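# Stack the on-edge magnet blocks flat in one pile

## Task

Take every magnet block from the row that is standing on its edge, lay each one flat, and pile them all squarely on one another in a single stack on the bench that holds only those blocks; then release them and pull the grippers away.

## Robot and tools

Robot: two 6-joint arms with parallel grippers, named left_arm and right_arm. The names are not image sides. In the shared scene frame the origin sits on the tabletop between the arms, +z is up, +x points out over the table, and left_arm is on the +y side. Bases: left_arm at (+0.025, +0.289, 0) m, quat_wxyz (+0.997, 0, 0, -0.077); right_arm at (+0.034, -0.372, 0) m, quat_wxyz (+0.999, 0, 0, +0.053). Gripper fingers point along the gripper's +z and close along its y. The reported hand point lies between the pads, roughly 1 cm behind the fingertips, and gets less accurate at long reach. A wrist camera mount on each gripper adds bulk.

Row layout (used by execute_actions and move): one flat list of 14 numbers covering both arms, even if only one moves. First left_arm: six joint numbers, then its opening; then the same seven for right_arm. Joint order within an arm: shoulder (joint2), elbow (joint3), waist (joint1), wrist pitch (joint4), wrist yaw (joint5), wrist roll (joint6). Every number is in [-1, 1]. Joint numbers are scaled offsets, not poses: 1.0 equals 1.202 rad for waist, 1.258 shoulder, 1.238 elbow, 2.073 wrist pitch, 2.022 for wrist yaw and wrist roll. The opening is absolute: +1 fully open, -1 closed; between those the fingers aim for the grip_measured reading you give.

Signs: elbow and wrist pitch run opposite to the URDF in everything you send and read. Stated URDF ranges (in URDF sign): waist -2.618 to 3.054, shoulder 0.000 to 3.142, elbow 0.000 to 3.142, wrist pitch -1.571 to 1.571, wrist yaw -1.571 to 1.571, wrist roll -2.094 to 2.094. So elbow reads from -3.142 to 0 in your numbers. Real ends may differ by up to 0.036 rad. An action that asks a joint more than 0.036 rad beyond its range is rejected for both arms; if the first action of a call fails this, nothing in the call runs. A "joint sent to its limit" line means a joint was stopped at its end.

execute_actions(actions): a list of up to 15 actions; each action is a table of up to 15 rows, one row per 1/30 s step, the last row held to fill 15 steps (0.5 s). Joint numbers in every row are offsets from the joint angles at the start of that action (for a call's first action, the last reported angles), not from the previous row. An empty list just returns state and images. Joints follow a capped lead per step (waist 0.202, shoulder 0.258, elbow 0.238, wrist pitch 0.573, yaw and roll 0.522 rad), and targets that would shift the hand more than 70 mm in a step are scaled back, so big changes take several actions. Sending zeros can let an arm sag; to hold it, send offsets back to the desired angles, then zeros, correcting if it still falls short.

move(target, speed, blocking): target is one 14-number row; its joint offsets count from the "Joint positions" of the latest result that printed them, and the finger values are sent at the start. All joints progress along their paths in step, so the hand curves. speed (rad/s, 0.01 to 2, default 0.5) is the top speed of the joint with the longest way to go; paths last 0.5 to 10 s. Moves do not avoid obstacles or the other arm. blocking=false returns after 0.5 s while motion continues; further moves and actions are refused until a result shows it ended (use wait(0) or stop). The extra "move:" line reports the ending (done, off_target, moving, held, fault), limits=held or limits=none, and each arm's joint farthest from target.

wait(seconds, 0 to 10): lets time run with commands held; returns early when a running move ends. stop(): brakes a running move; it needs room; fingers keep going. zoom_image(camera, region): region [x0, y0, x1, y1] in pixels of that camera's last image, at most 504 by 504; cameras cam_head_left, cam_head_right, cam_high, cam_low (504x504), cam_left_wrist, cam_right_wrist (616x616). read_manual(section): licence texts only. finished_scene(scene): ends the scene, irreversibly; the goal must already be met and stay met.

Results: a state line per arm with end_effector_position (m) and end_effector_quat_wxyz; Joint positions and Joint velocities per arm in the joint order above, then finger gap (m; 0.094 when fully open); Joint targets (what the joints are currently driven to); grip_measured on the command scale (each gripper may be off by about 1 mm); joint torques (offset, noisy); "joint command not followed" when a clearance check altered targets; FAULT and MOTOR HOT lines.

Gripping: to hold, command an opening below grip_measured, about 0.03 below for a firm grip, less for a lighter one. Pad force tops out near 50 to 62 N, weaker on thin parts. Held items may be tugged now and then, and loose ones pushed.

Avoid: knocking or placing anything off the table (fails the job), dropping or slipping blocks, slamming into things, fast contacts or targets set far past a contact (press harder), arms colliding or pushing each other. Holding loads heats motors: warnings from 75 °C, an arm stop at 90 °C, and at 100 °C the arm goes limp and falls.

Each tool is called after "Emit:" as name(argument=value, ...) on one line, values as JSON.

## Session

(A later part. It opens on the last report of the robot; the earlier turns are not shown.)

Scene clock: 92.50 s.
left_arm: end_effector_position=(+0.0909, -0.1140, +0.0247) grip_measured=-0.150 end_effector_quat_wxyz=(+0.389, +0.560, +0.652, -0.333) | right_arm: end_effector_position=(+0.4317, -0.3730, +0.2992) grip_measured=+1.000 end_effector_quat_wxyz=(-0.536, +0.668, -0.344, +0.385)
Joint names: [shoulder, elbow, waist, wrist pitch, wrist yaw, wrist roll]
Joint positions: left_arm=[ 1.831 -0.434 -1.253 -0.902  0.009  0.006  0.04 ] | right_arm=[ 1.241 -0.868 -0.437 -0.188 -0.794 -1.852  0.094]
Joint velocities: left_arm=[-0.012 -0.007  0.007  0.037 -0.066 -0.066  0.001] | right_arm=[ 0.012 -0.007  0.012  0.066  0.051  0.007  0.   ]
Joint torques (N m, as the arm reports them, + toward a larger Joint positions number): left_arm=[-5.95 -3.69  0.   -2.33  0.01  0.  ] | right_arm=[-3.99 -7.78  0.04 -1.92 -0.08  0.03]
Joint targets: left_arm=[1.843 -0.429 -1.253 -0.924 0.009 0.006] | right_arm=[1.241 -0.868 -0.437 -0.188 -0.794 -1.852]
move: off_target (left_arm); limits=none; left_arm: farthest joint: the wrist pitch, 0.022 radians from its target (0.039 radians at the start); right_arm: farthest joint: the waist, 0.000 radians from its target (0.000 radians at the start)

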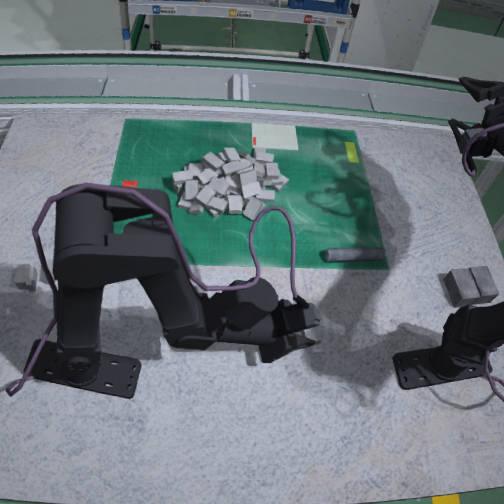

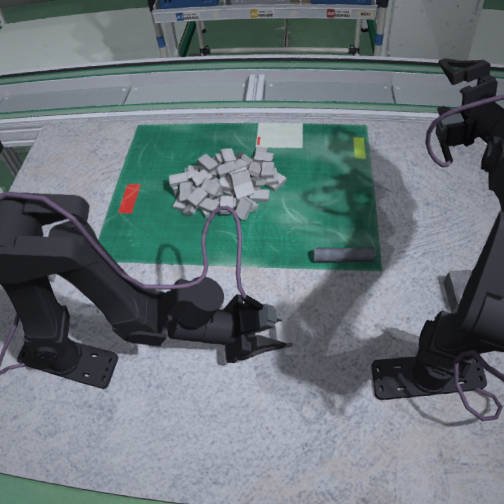

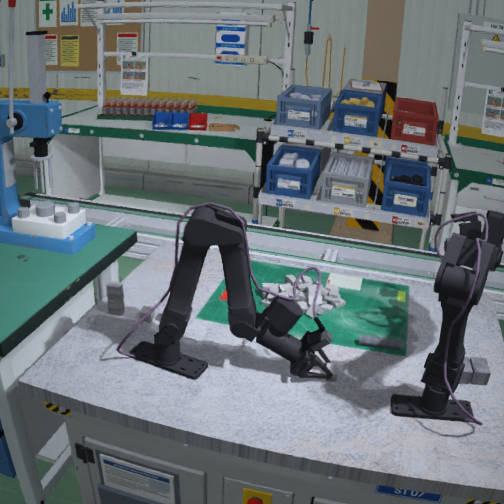

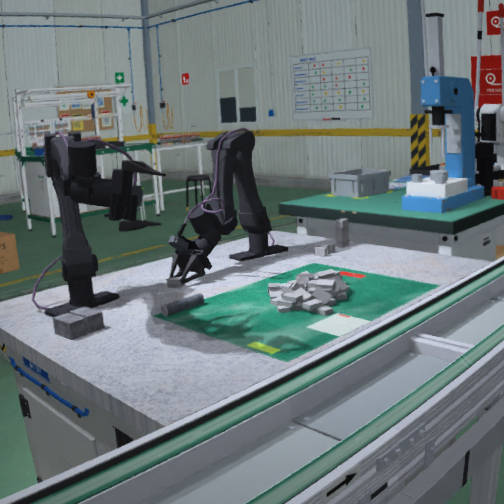

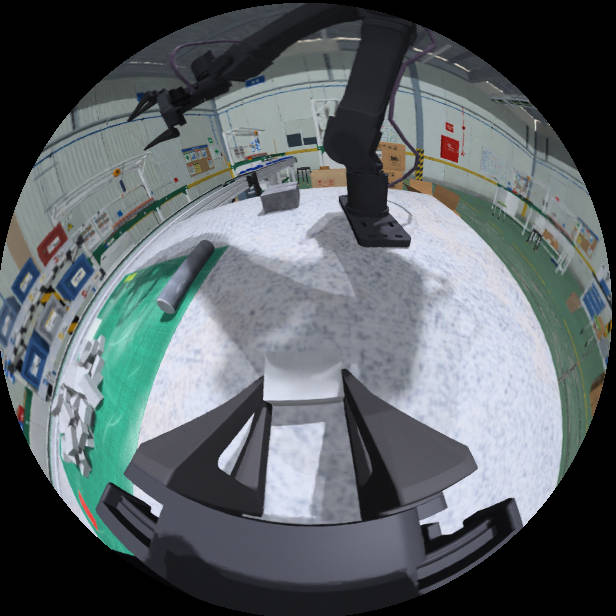

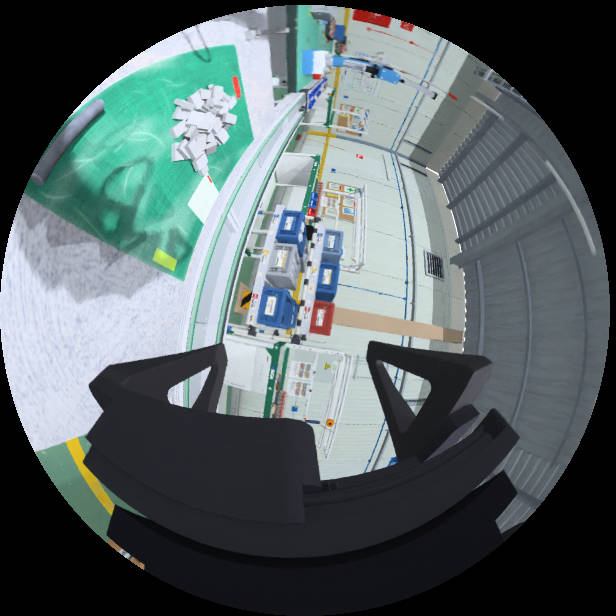

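Emit:
execute_actions(actions=[[[0,0,0,0,0,0,0.6,0,0,0,0,0,0,1]]])

Emit:
move(target=[-0.3,-0.15,0,0.15,0,0,0.6,0,0,0,0,0,0,1])

Emit:
move(target=[-0.1,-0.2,0.8,0.4,0,0.47,0.6,0,0,0,0,0,0,1], speed=1)

Emit:
move(target=[0,0,0.86,0.4,0,0.505,0.6,0,0,0,0,0,0,1], speed=1)

Scene clock: 117.93 s.
left_arm: end_effector_position=(+0.0909, -0.1140, +0.0247) grip_measured=+0.598 end_effector_quat_wxyz=(+0.389, +0.560, +0.652, -0.333) | right_arm: end_effector_position=(+0.4317, -0.3730, +0.2992) grip_measured=+1.000 end_effector_quat_wxyz=(-0.536, +0.668, -0.344, +0.385)
Joint names: [shoulder, elbow, waist, wrist pitch, wrist yaw, wrist roll]
Joint positions: left_arm=[ 1.831 -0.434 -1.253 -0.902  0.009  0.006  0.075] | right_arm=[ 1.241 -0.868 -0.437 -0.188 -0.794 -1.852  0.094]
Joint velocities: left_arm=[-0.012 -0.002 -0.002  0.066 -0.051 -0.051 -0.001] | right_arm=[-0.007 -0.032 -0.007 -0.037  0.11  -0.022  0.   ]
Joint torques (N m, as the arm reports them, + toward a larger Joint positions number): left_arm=[-6.85 -4.07 -0.03 -2.06  0.   -0.01] | right_arm=[-4.04 -7.75  0.06 -1.94 -0.08  0.02]
Joint targets: left_arm=[1.831 -0.434 -1.253 -0.901 0.009 0.006] | right_arm=[1.241 -0.868 -0.437 -0.188 -0.794 -1.852]

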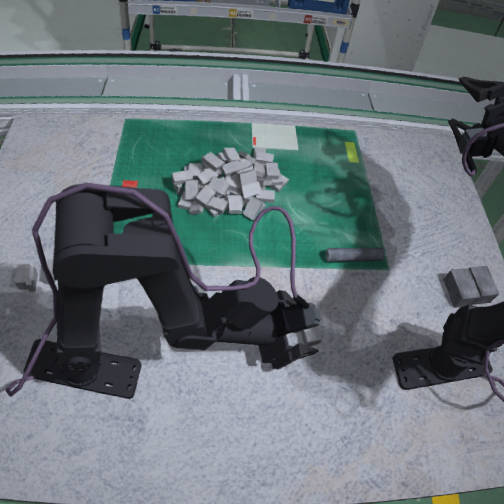

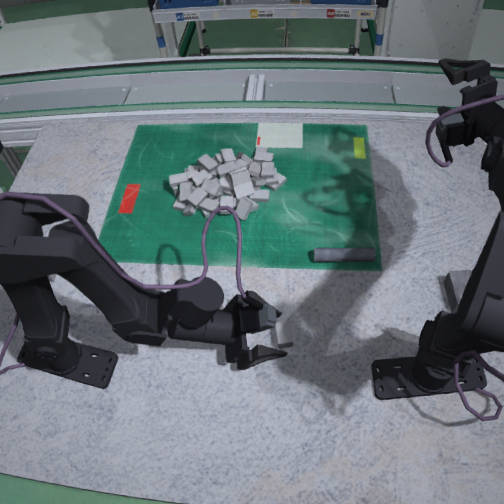

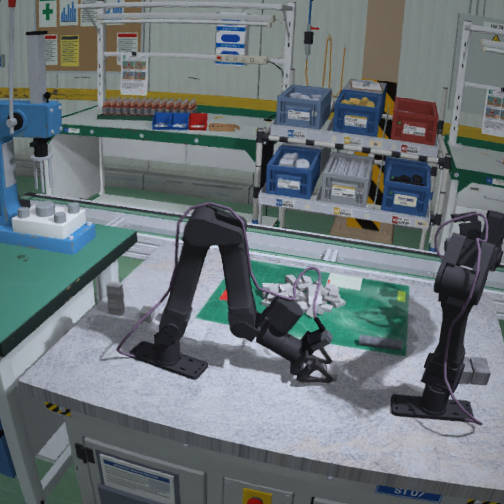

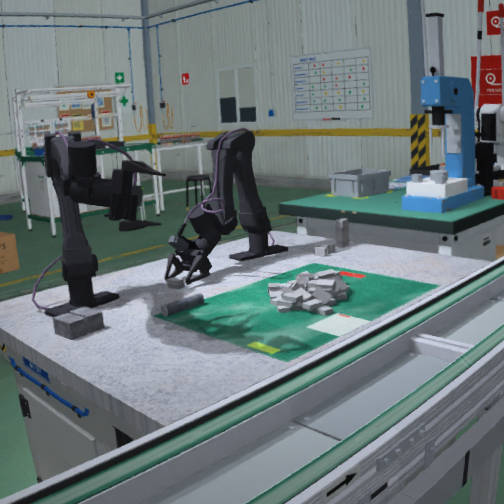

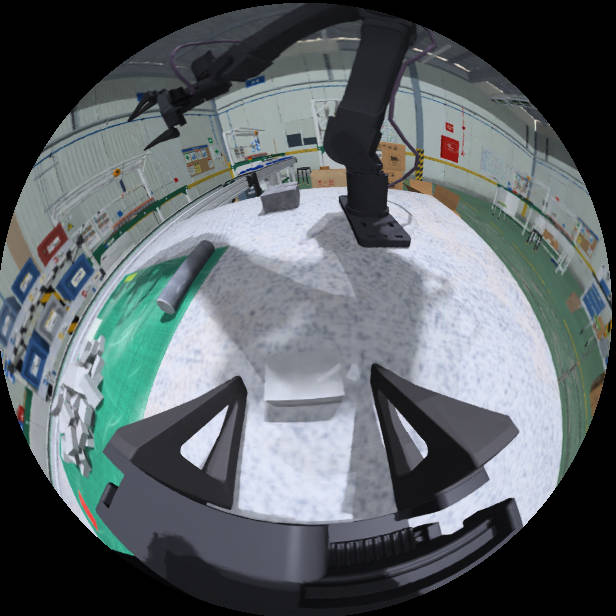

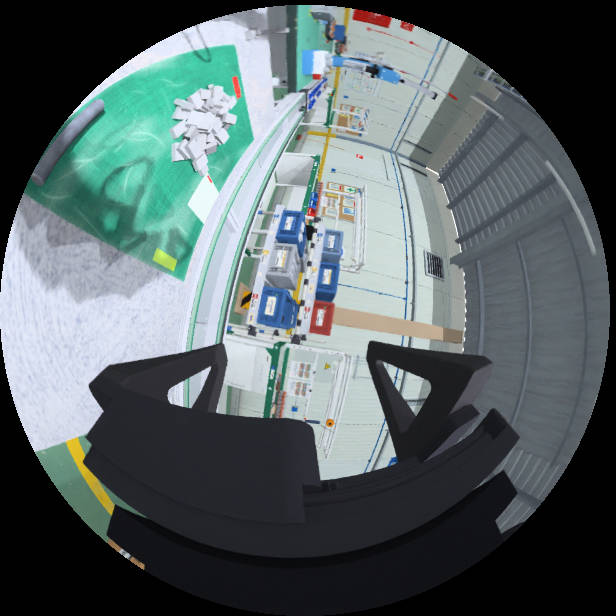

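Scene clock: 119.50 s.
left_arm: end_effector_position=(+0.0959, -0.1444, +0.1756) grip_measured=+0.598 end_effector_quat_wxyz=(+0.470, +0.513, +0.596, -0.400) | right_arm: end_effector_position=(+0.4317, -0.3730, +0.2992) grip_measured=+1.000 end_effector_quat_wxyz=(-0.536, +0.668, -0.344, +0.385)
Joint names: [shoulder, elbow, waist, wrist pitch, wrist yaw, wrist roll]
Joint positions: left_arm=[ 1.465 -0.606 -1.253 -0.619  0.009  0.006  0.075] | right_arm=[ 1.241 -0.868 -0.437 -0.188 -0.794 -1.852  0.094]
Joint velocities: left_arm=[ 0.012 -0.002 -0.002  0.007 -0.066  0.022  0.001] | right_arm=[ 0.007  0.022  0.017  0.037 -0.095  0.022  0.   ]
Joint torques (N m, as the arm reports them, + toward a larger Joint positions number): left_arm=[-6.59 -7.3   0.   -1.9   0.01  0.01] | right_arm=[-4.02 -7.76 -0.01 -1.93 -0.09  0.02]
Joint targets: left_arm=[1.453 -0.620 -1.253 -0.591 0.009 0.006] | right_arm=[1.241 -0.868 -0.437 -0.188 -0.794 -1.852]
move: off_target (left_arm); limits=none; left_arm: farthest joint: the wrist pitch, 0.027 radians from its target (0.311 radians at the start); right_arm: farthest joint: the waist, 0.000 radians from its target (0.000 radians at the start)

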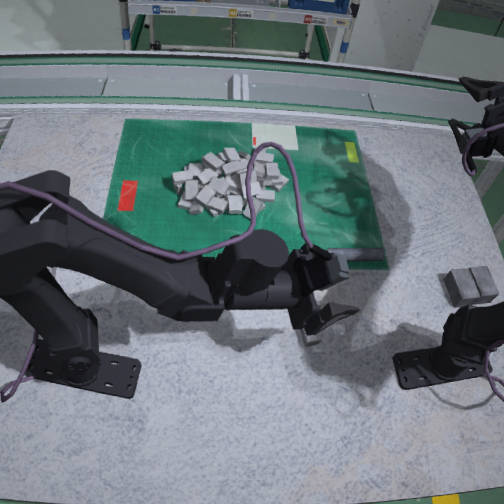

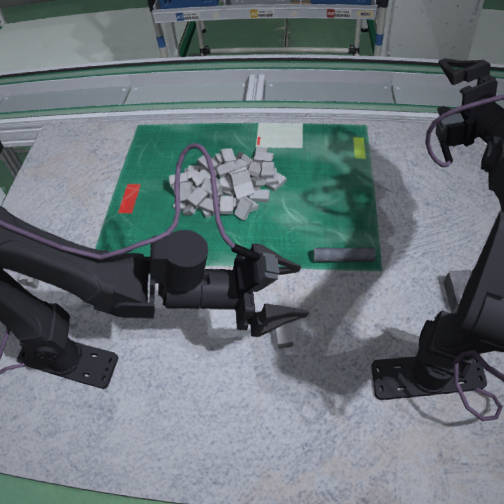

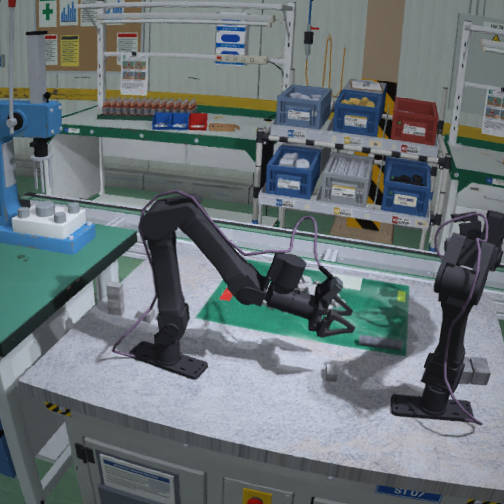

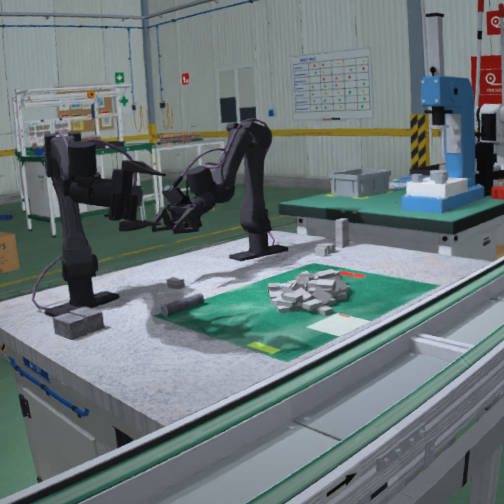

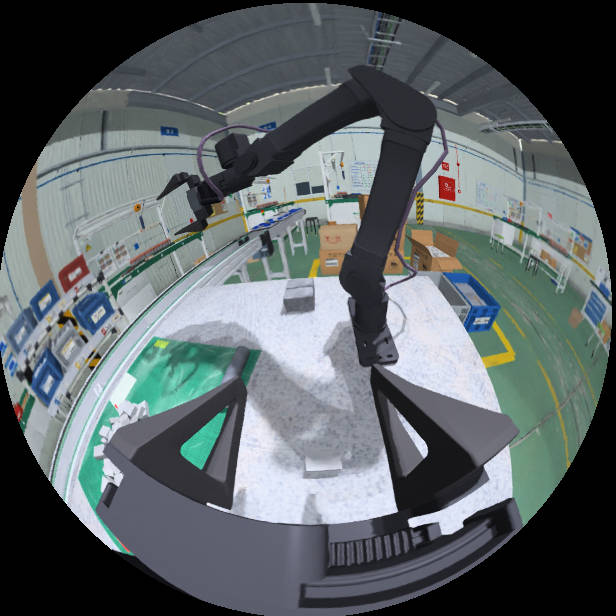

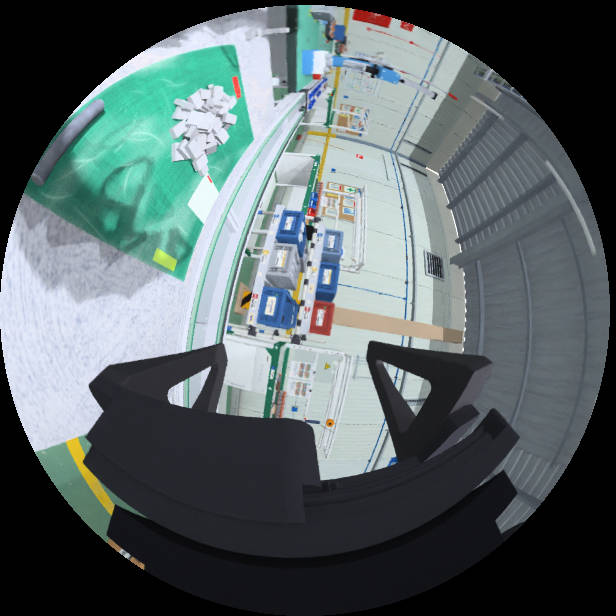

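Scene clock: 121.40 s.
left_arm: end_effector_position=(+0.3812, +0.1178, +0.1441) grip_measured=+0.598 end_effector_quat_wxyz=(+0.405, +0.587, +0.694, +0.103) | right_arm: end_effector_position=(+0.4317, -0.3730, +0.2992) grip_measured=+1.000 end_effector_quat_wxyz=(-0.536, +0.668, -0.344, +0.385)
Joint names: [shoulder, elbow, waist, wrist pitch, wrist yaw, wrist roll]
Joint positions: left_arm=[ 1.358 -0.833 -0.294  0.183  0.003  0.954  0.075] | right_arm=[ 1.241 -0.868 -0.437 -0.188 -0.794 -1.852  0.094]
Joint velocities: left_arm=[ 0.012  0.002  0.002  0.037 -0.022 -0.022  0.001] | right_arm=[-0.017 -0.012  0.002  0.022  0.051  0.081  0.   ]
Joint torques (N m, as the arm reports them, + toward a larger Joint positions number): left_arm=[-6.69 -8.2   0.17 -1.53  0.07  0.01] | right_arm=[-4.   -7.79  0.02 -1.93 -0.09  0.03]
Joint targets: left_arm=[1.339 -0.853 -0.291 0.211 0.009 0.957] | right_arm=[1.241 -0.868 -0.437 -0.188 -0.794 -1.852]
move: off_target (left_arm); limits=none; left_arm: farthest joint: the wrist pitch, 0.028 radians from its target (0.829 radians at the start); right_arm: farthest joint: the waist, 0.000 radians from its target (0.000 radians at the start)

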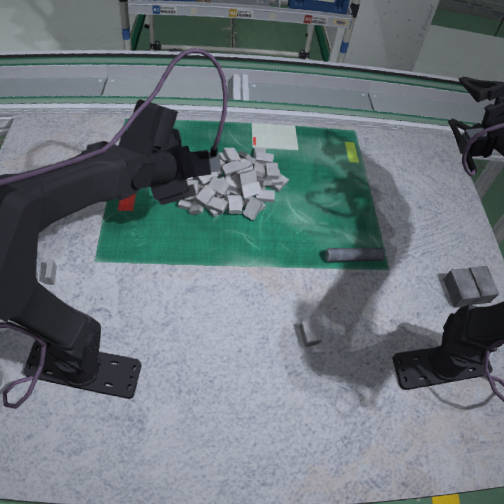

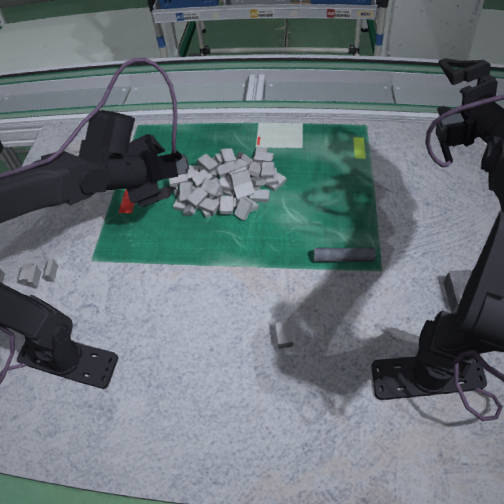

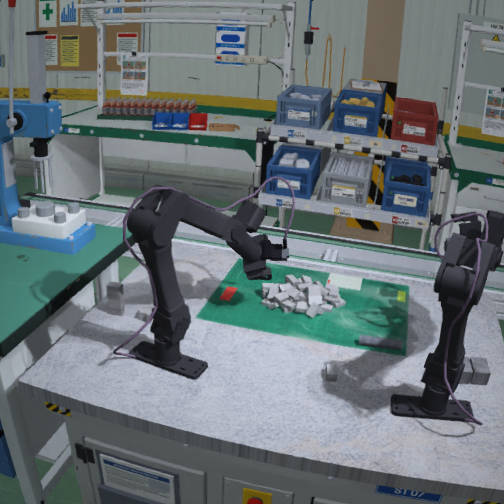

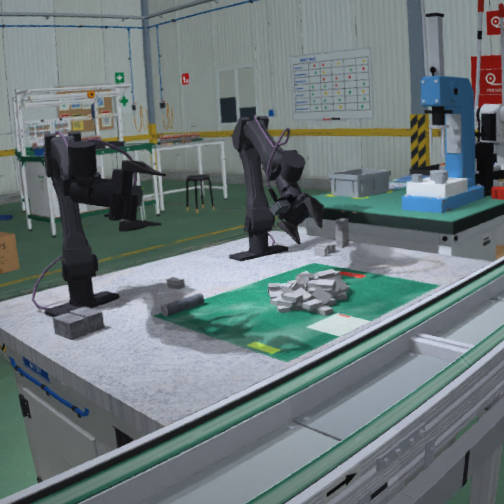

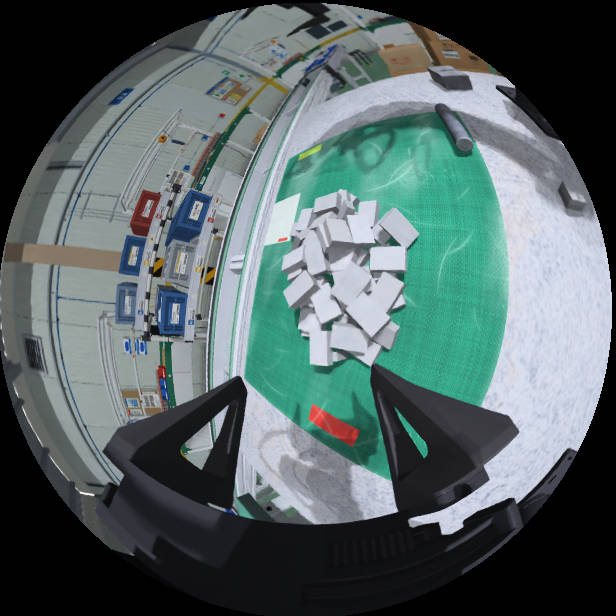

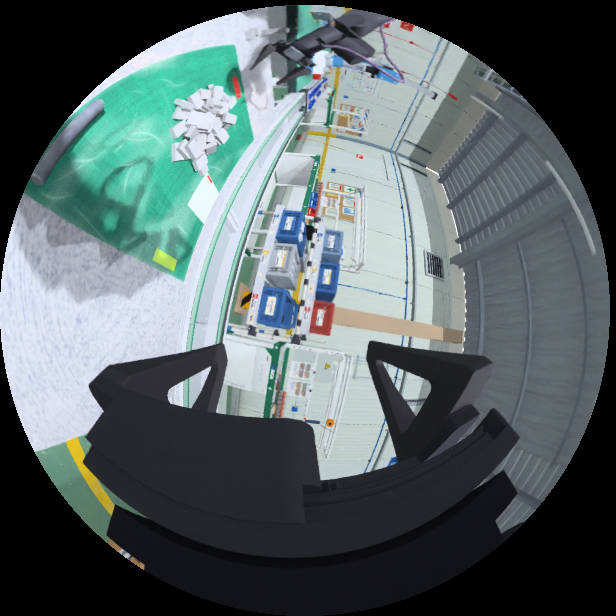

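Scene clock: 123.40 s.
left_arm: end_effector_position=(+0.2096, +0.4109, +0.0578) grip_measured=+0.598 end_effector_quat_wxyz=(+0.008, +0.641, +0.767, +0.030) | right_arm: end_effector_position=(+0.4317, -0.3730, +0.2992) grip_measured=+1.000 end_effector_quat_wxyz=(-0.536, +0.668, -0.344, +0.385)
Joint names: [shoulder, elbow, waist, wrist pitch, wrist yaw, wrist roll]
Joint positions: left_arm=[ 1.358 -0.833  0.732  0.984 -0.003  1.97   0.075] | right_arm=[ 1.241 -0.868 -0.437 -0.188 -0.794 -1.852  0.094]
Joint velocities: left_arm=[-0.002 -0.012 -0.022 -0.037  0.007 -0.007  0.   ] | right_arm=[ 0.007 -0.007  0.002 -0.037 -0.081  0.007  0.   ]
Joint torques (N m, as the arm reports them, + toward a larger Joint positions number): left_arm=[-3.99 -5.68  0.63 -0.09  0.07  0.06] | right_arm=[-3.98 -7.76 -0.01 -1.92 -0.07  0.03]
Joint targets: left_arm=[1.358 -0.833 0.740 1.012 0.003 1.975] | right_arm=[1.241 -0.868 -0.437 -0.188 -0.794 -1.852]
move: off_target (left_arm); limits=none; left_arm: farthest joint: the wrist pitch, 0.028 radians from its target (0.830 radians at the start); right_arm: farthest joint: the waist, 0.000 radians from its target (0.000 radians at the start)

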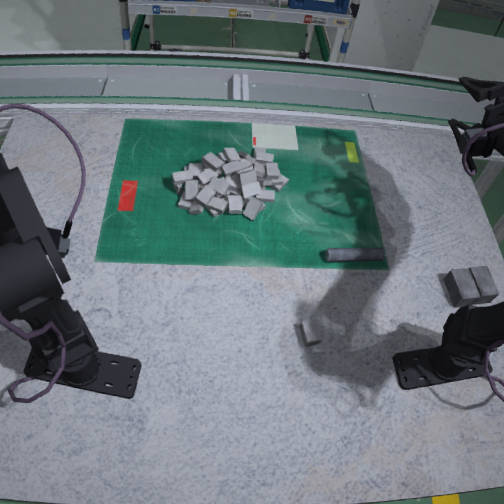

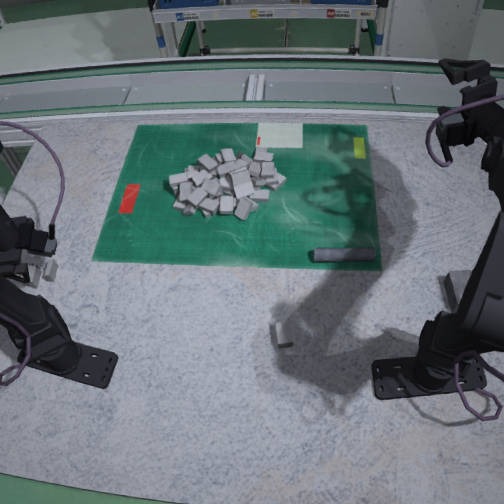

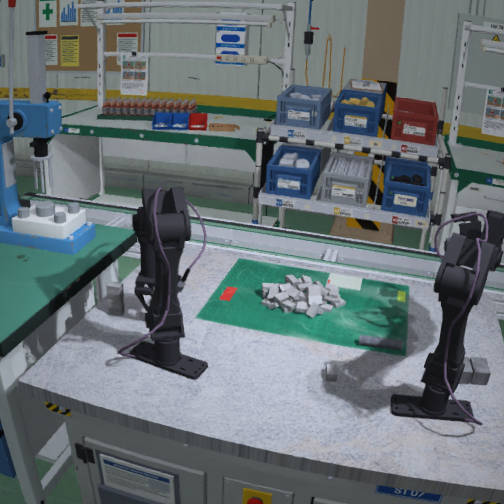

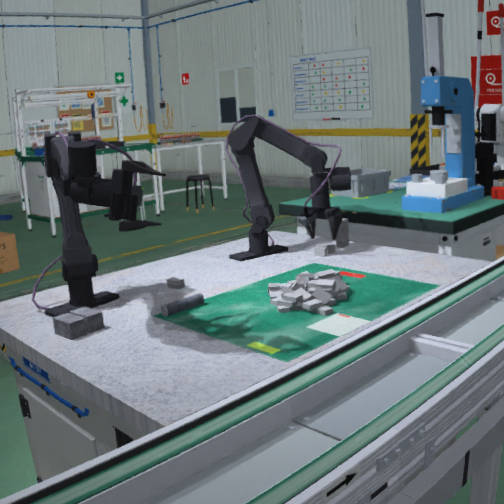

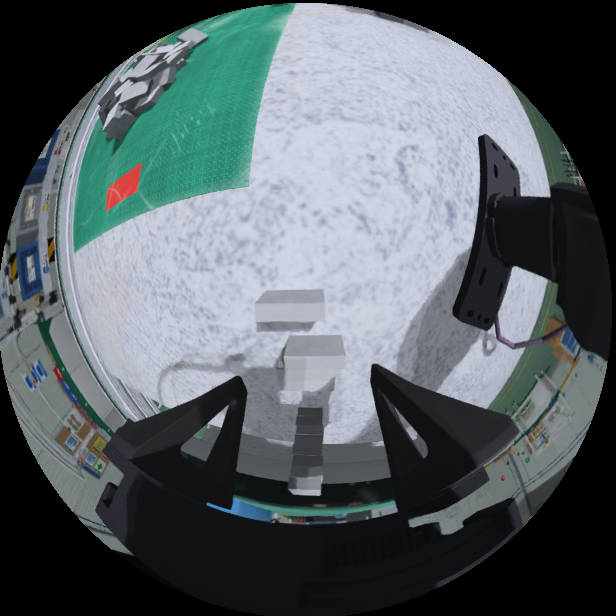

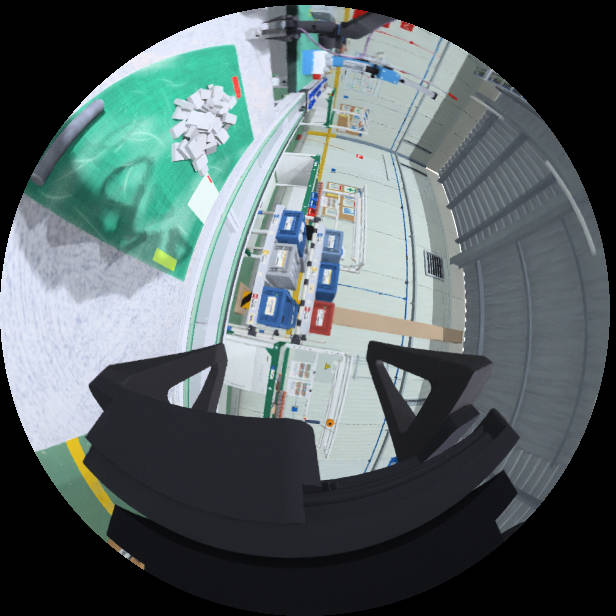

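Emit:
move(target=[0.03,0,0.032,0,0,0.015,0.6,0,0,0,0,0,0,1])

Emit:
move(target=[0.074,0.052,0,-0.064,0,0,0.6,0,0,0,0,0,0,1], speed=0.2)

Emit:
zoom_image(camera="cam_left_wrist", region=[200,250,420,470])

Scene clock: 129.40 s.
left_arm: end_effector_position=(+0.2045, +0.4151, +0.0523) grip_measured=+0.598 end_effector_quat_wxyz=(+0.003, +0.639, +0.769, +0.017) | right_arm: end_effector_position=(+0.4317, -0.3730, +0.2992) grip_measured=+1.000 end_effector_quat_wxyz=(-0.536, +0.668, -0.344, +0.385)
Joint names: [shoulder, elbow, waist, wrist pitch, wrist yaw, wrist roll]
Joint positions: left_arm=[ 1.385 -0.833  0.761  0.984 -0.003  1.995  0.075] | right_arm=[ 1.241 -0.868 -0.437 -0.188 -0.794 -1.852  0.094]
Joint velocities: left_arm=[-0.017 -0.002 -0.012  0.007  0.066  0.051 -0.   ] | right_arm=[ 0.002  0.002 -0.007  0.022  0.022 -0.11   0.   ]
Joint torques (N m, as the arm reports them, + toward a larger Joint positions number): left_arm=[-3.35 -5.59  0.75 -0.37  0.01  0.05] | right_arm=[-4.   -7.81  0.02 -1.93 -0.08  0.03]
Joint targets: left_arm=[1.396 -0.833 0.771 0.984 -0.003 2.000] | right_arm=[1.241 -0.868 -0.437 -0.188 -0.794 -1.852]
move: done; limits=none; left_arm: farthest joint: the shoulder, 0.011 radians from its target (0.038 radians at the start); right_arm: farthest joint: the waist, 0.000 radians from its target (0.000 radians at the start)

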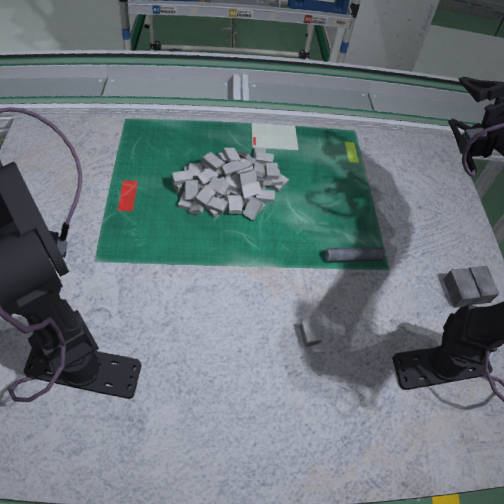

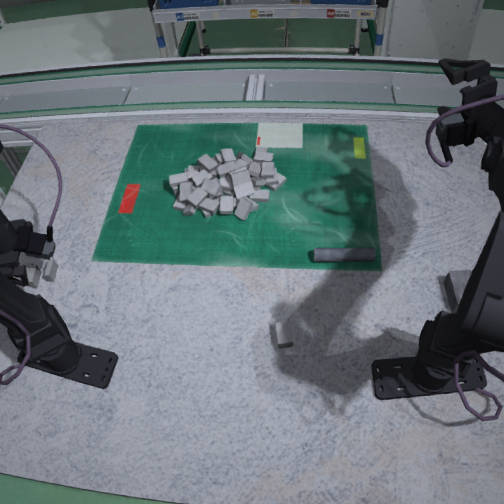

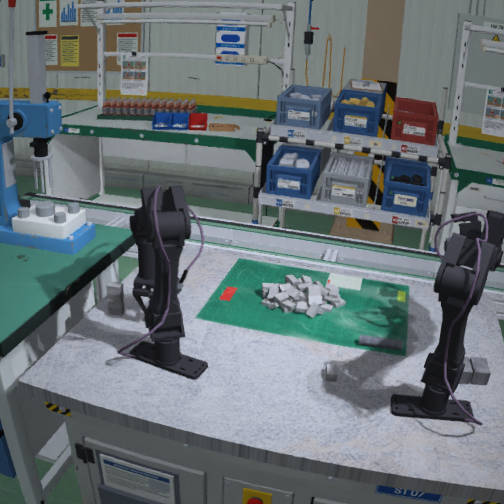

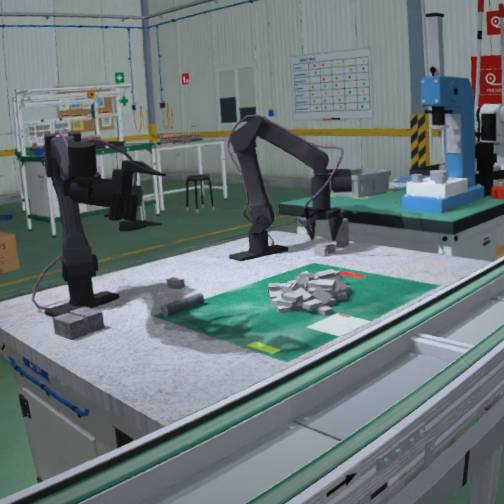

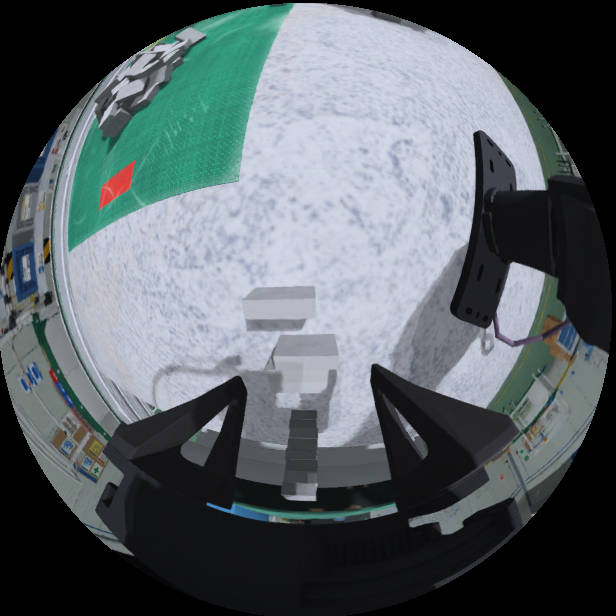

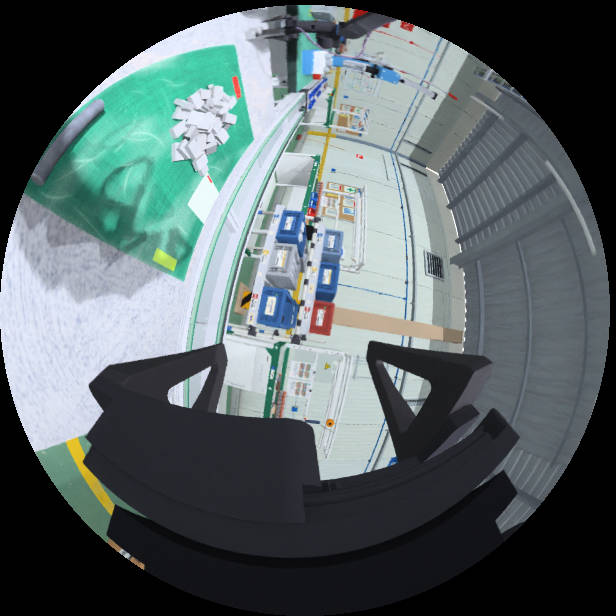

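Scene clock: 130.70 s.
left_arm: end_effector_position=(+0.2090, +0.4183, +0.0236) grip_measured=+0.598 end_effector_quat_wxyz=(+0.001, +0.639, +0.769, +0.010) | right_arm: end_effector_position=(+0.4317, -0.3730, +0.2992) grip_measured=+1.000 end_effector_quat_wxyz=(-0.536, +0.668, -0.344, +0.385)
Joint names: [shoulder, elbow, waist, wrist pitch, wrist yaw, wrist roll]
Joint positions: left_arm=[ 1.468 -0.78   0.761  0.863 -0.003  1.995  0.075] | right_arm=[ 1.241 -0.868 -0.437 -0.188 -0.794 -1.852  0.094]
Joint velocities: left_arm=[ 0.012 -0.017  0.007  0.037 -0.022 -0.022  0.001] | right_arm=[-0.002  0.012  0.017  0.007 -0.022 -0.051  0.   ]
Joint torques (N m, as the arm reports them, + toward a larger Joint positions number): left_arm=[-3.92 -4.45  0.02 -0.44  0.   -0.01] | right_arm=[-4.06 -7.74 -0.06 -1.92 -0.09  0.02]
Joint targets: left_arm=[1.478 -0.768 0.761 0.852 -0.003 1.995] | right_arm=[1.241 -0.868 -0.437 -0.188 -0.794 -1.852]
move: done; limits=none; left_arm: farthest joint: the elbow, 0.012 radians from its target (0.064 radians at the start); right_arm: farthest joint: the waist, 0.000 radians from its target (0.000 radians at the start)

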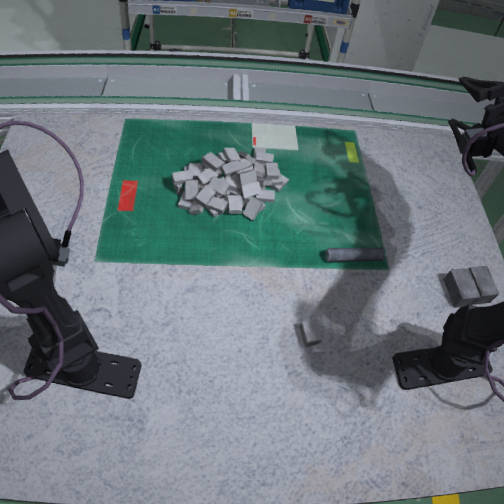

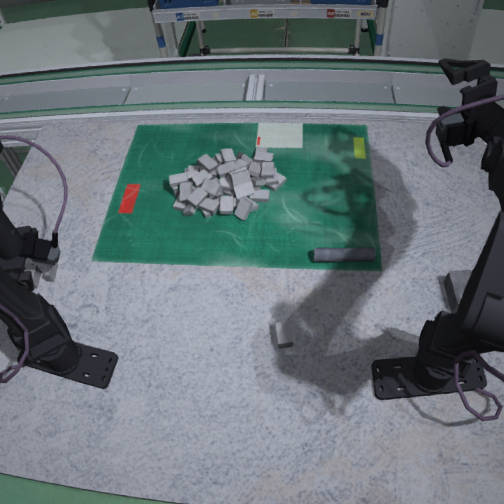

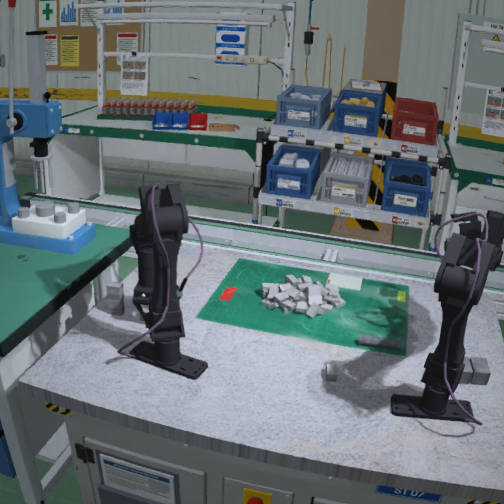

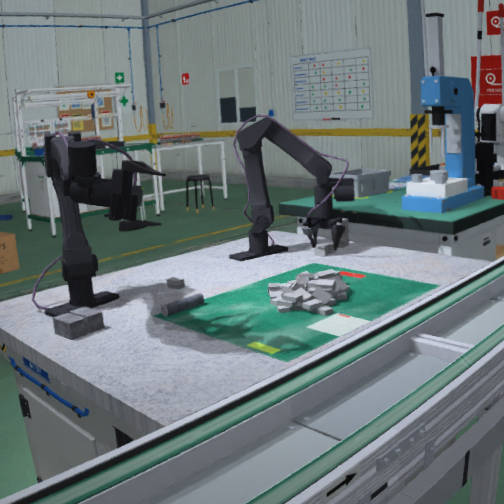

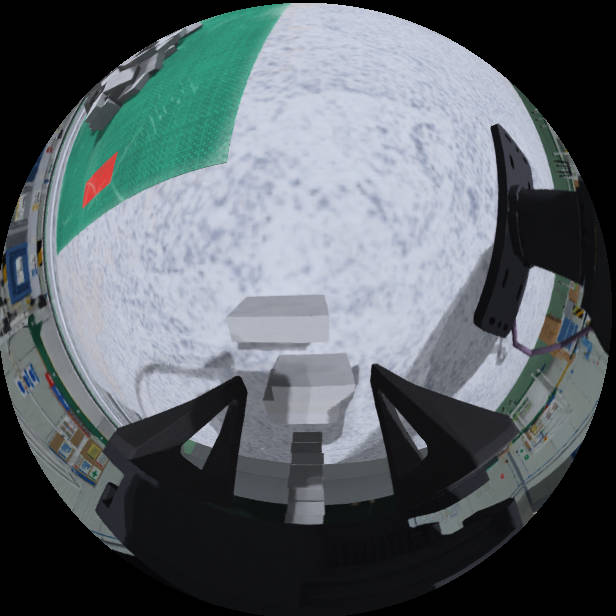

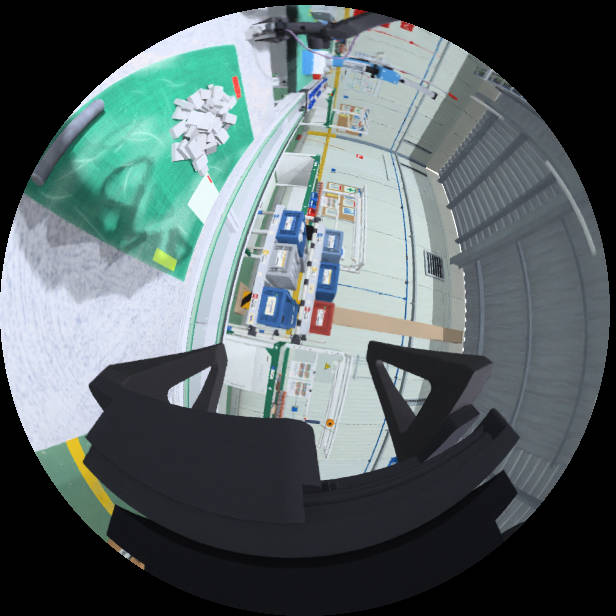

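Region (200, 250, 420, 470) of cam_left_wrist's 616x616 image, scaled by 2.291, with more detail than that image has.

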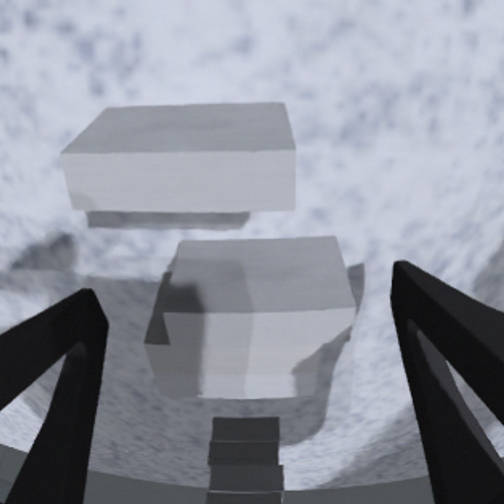

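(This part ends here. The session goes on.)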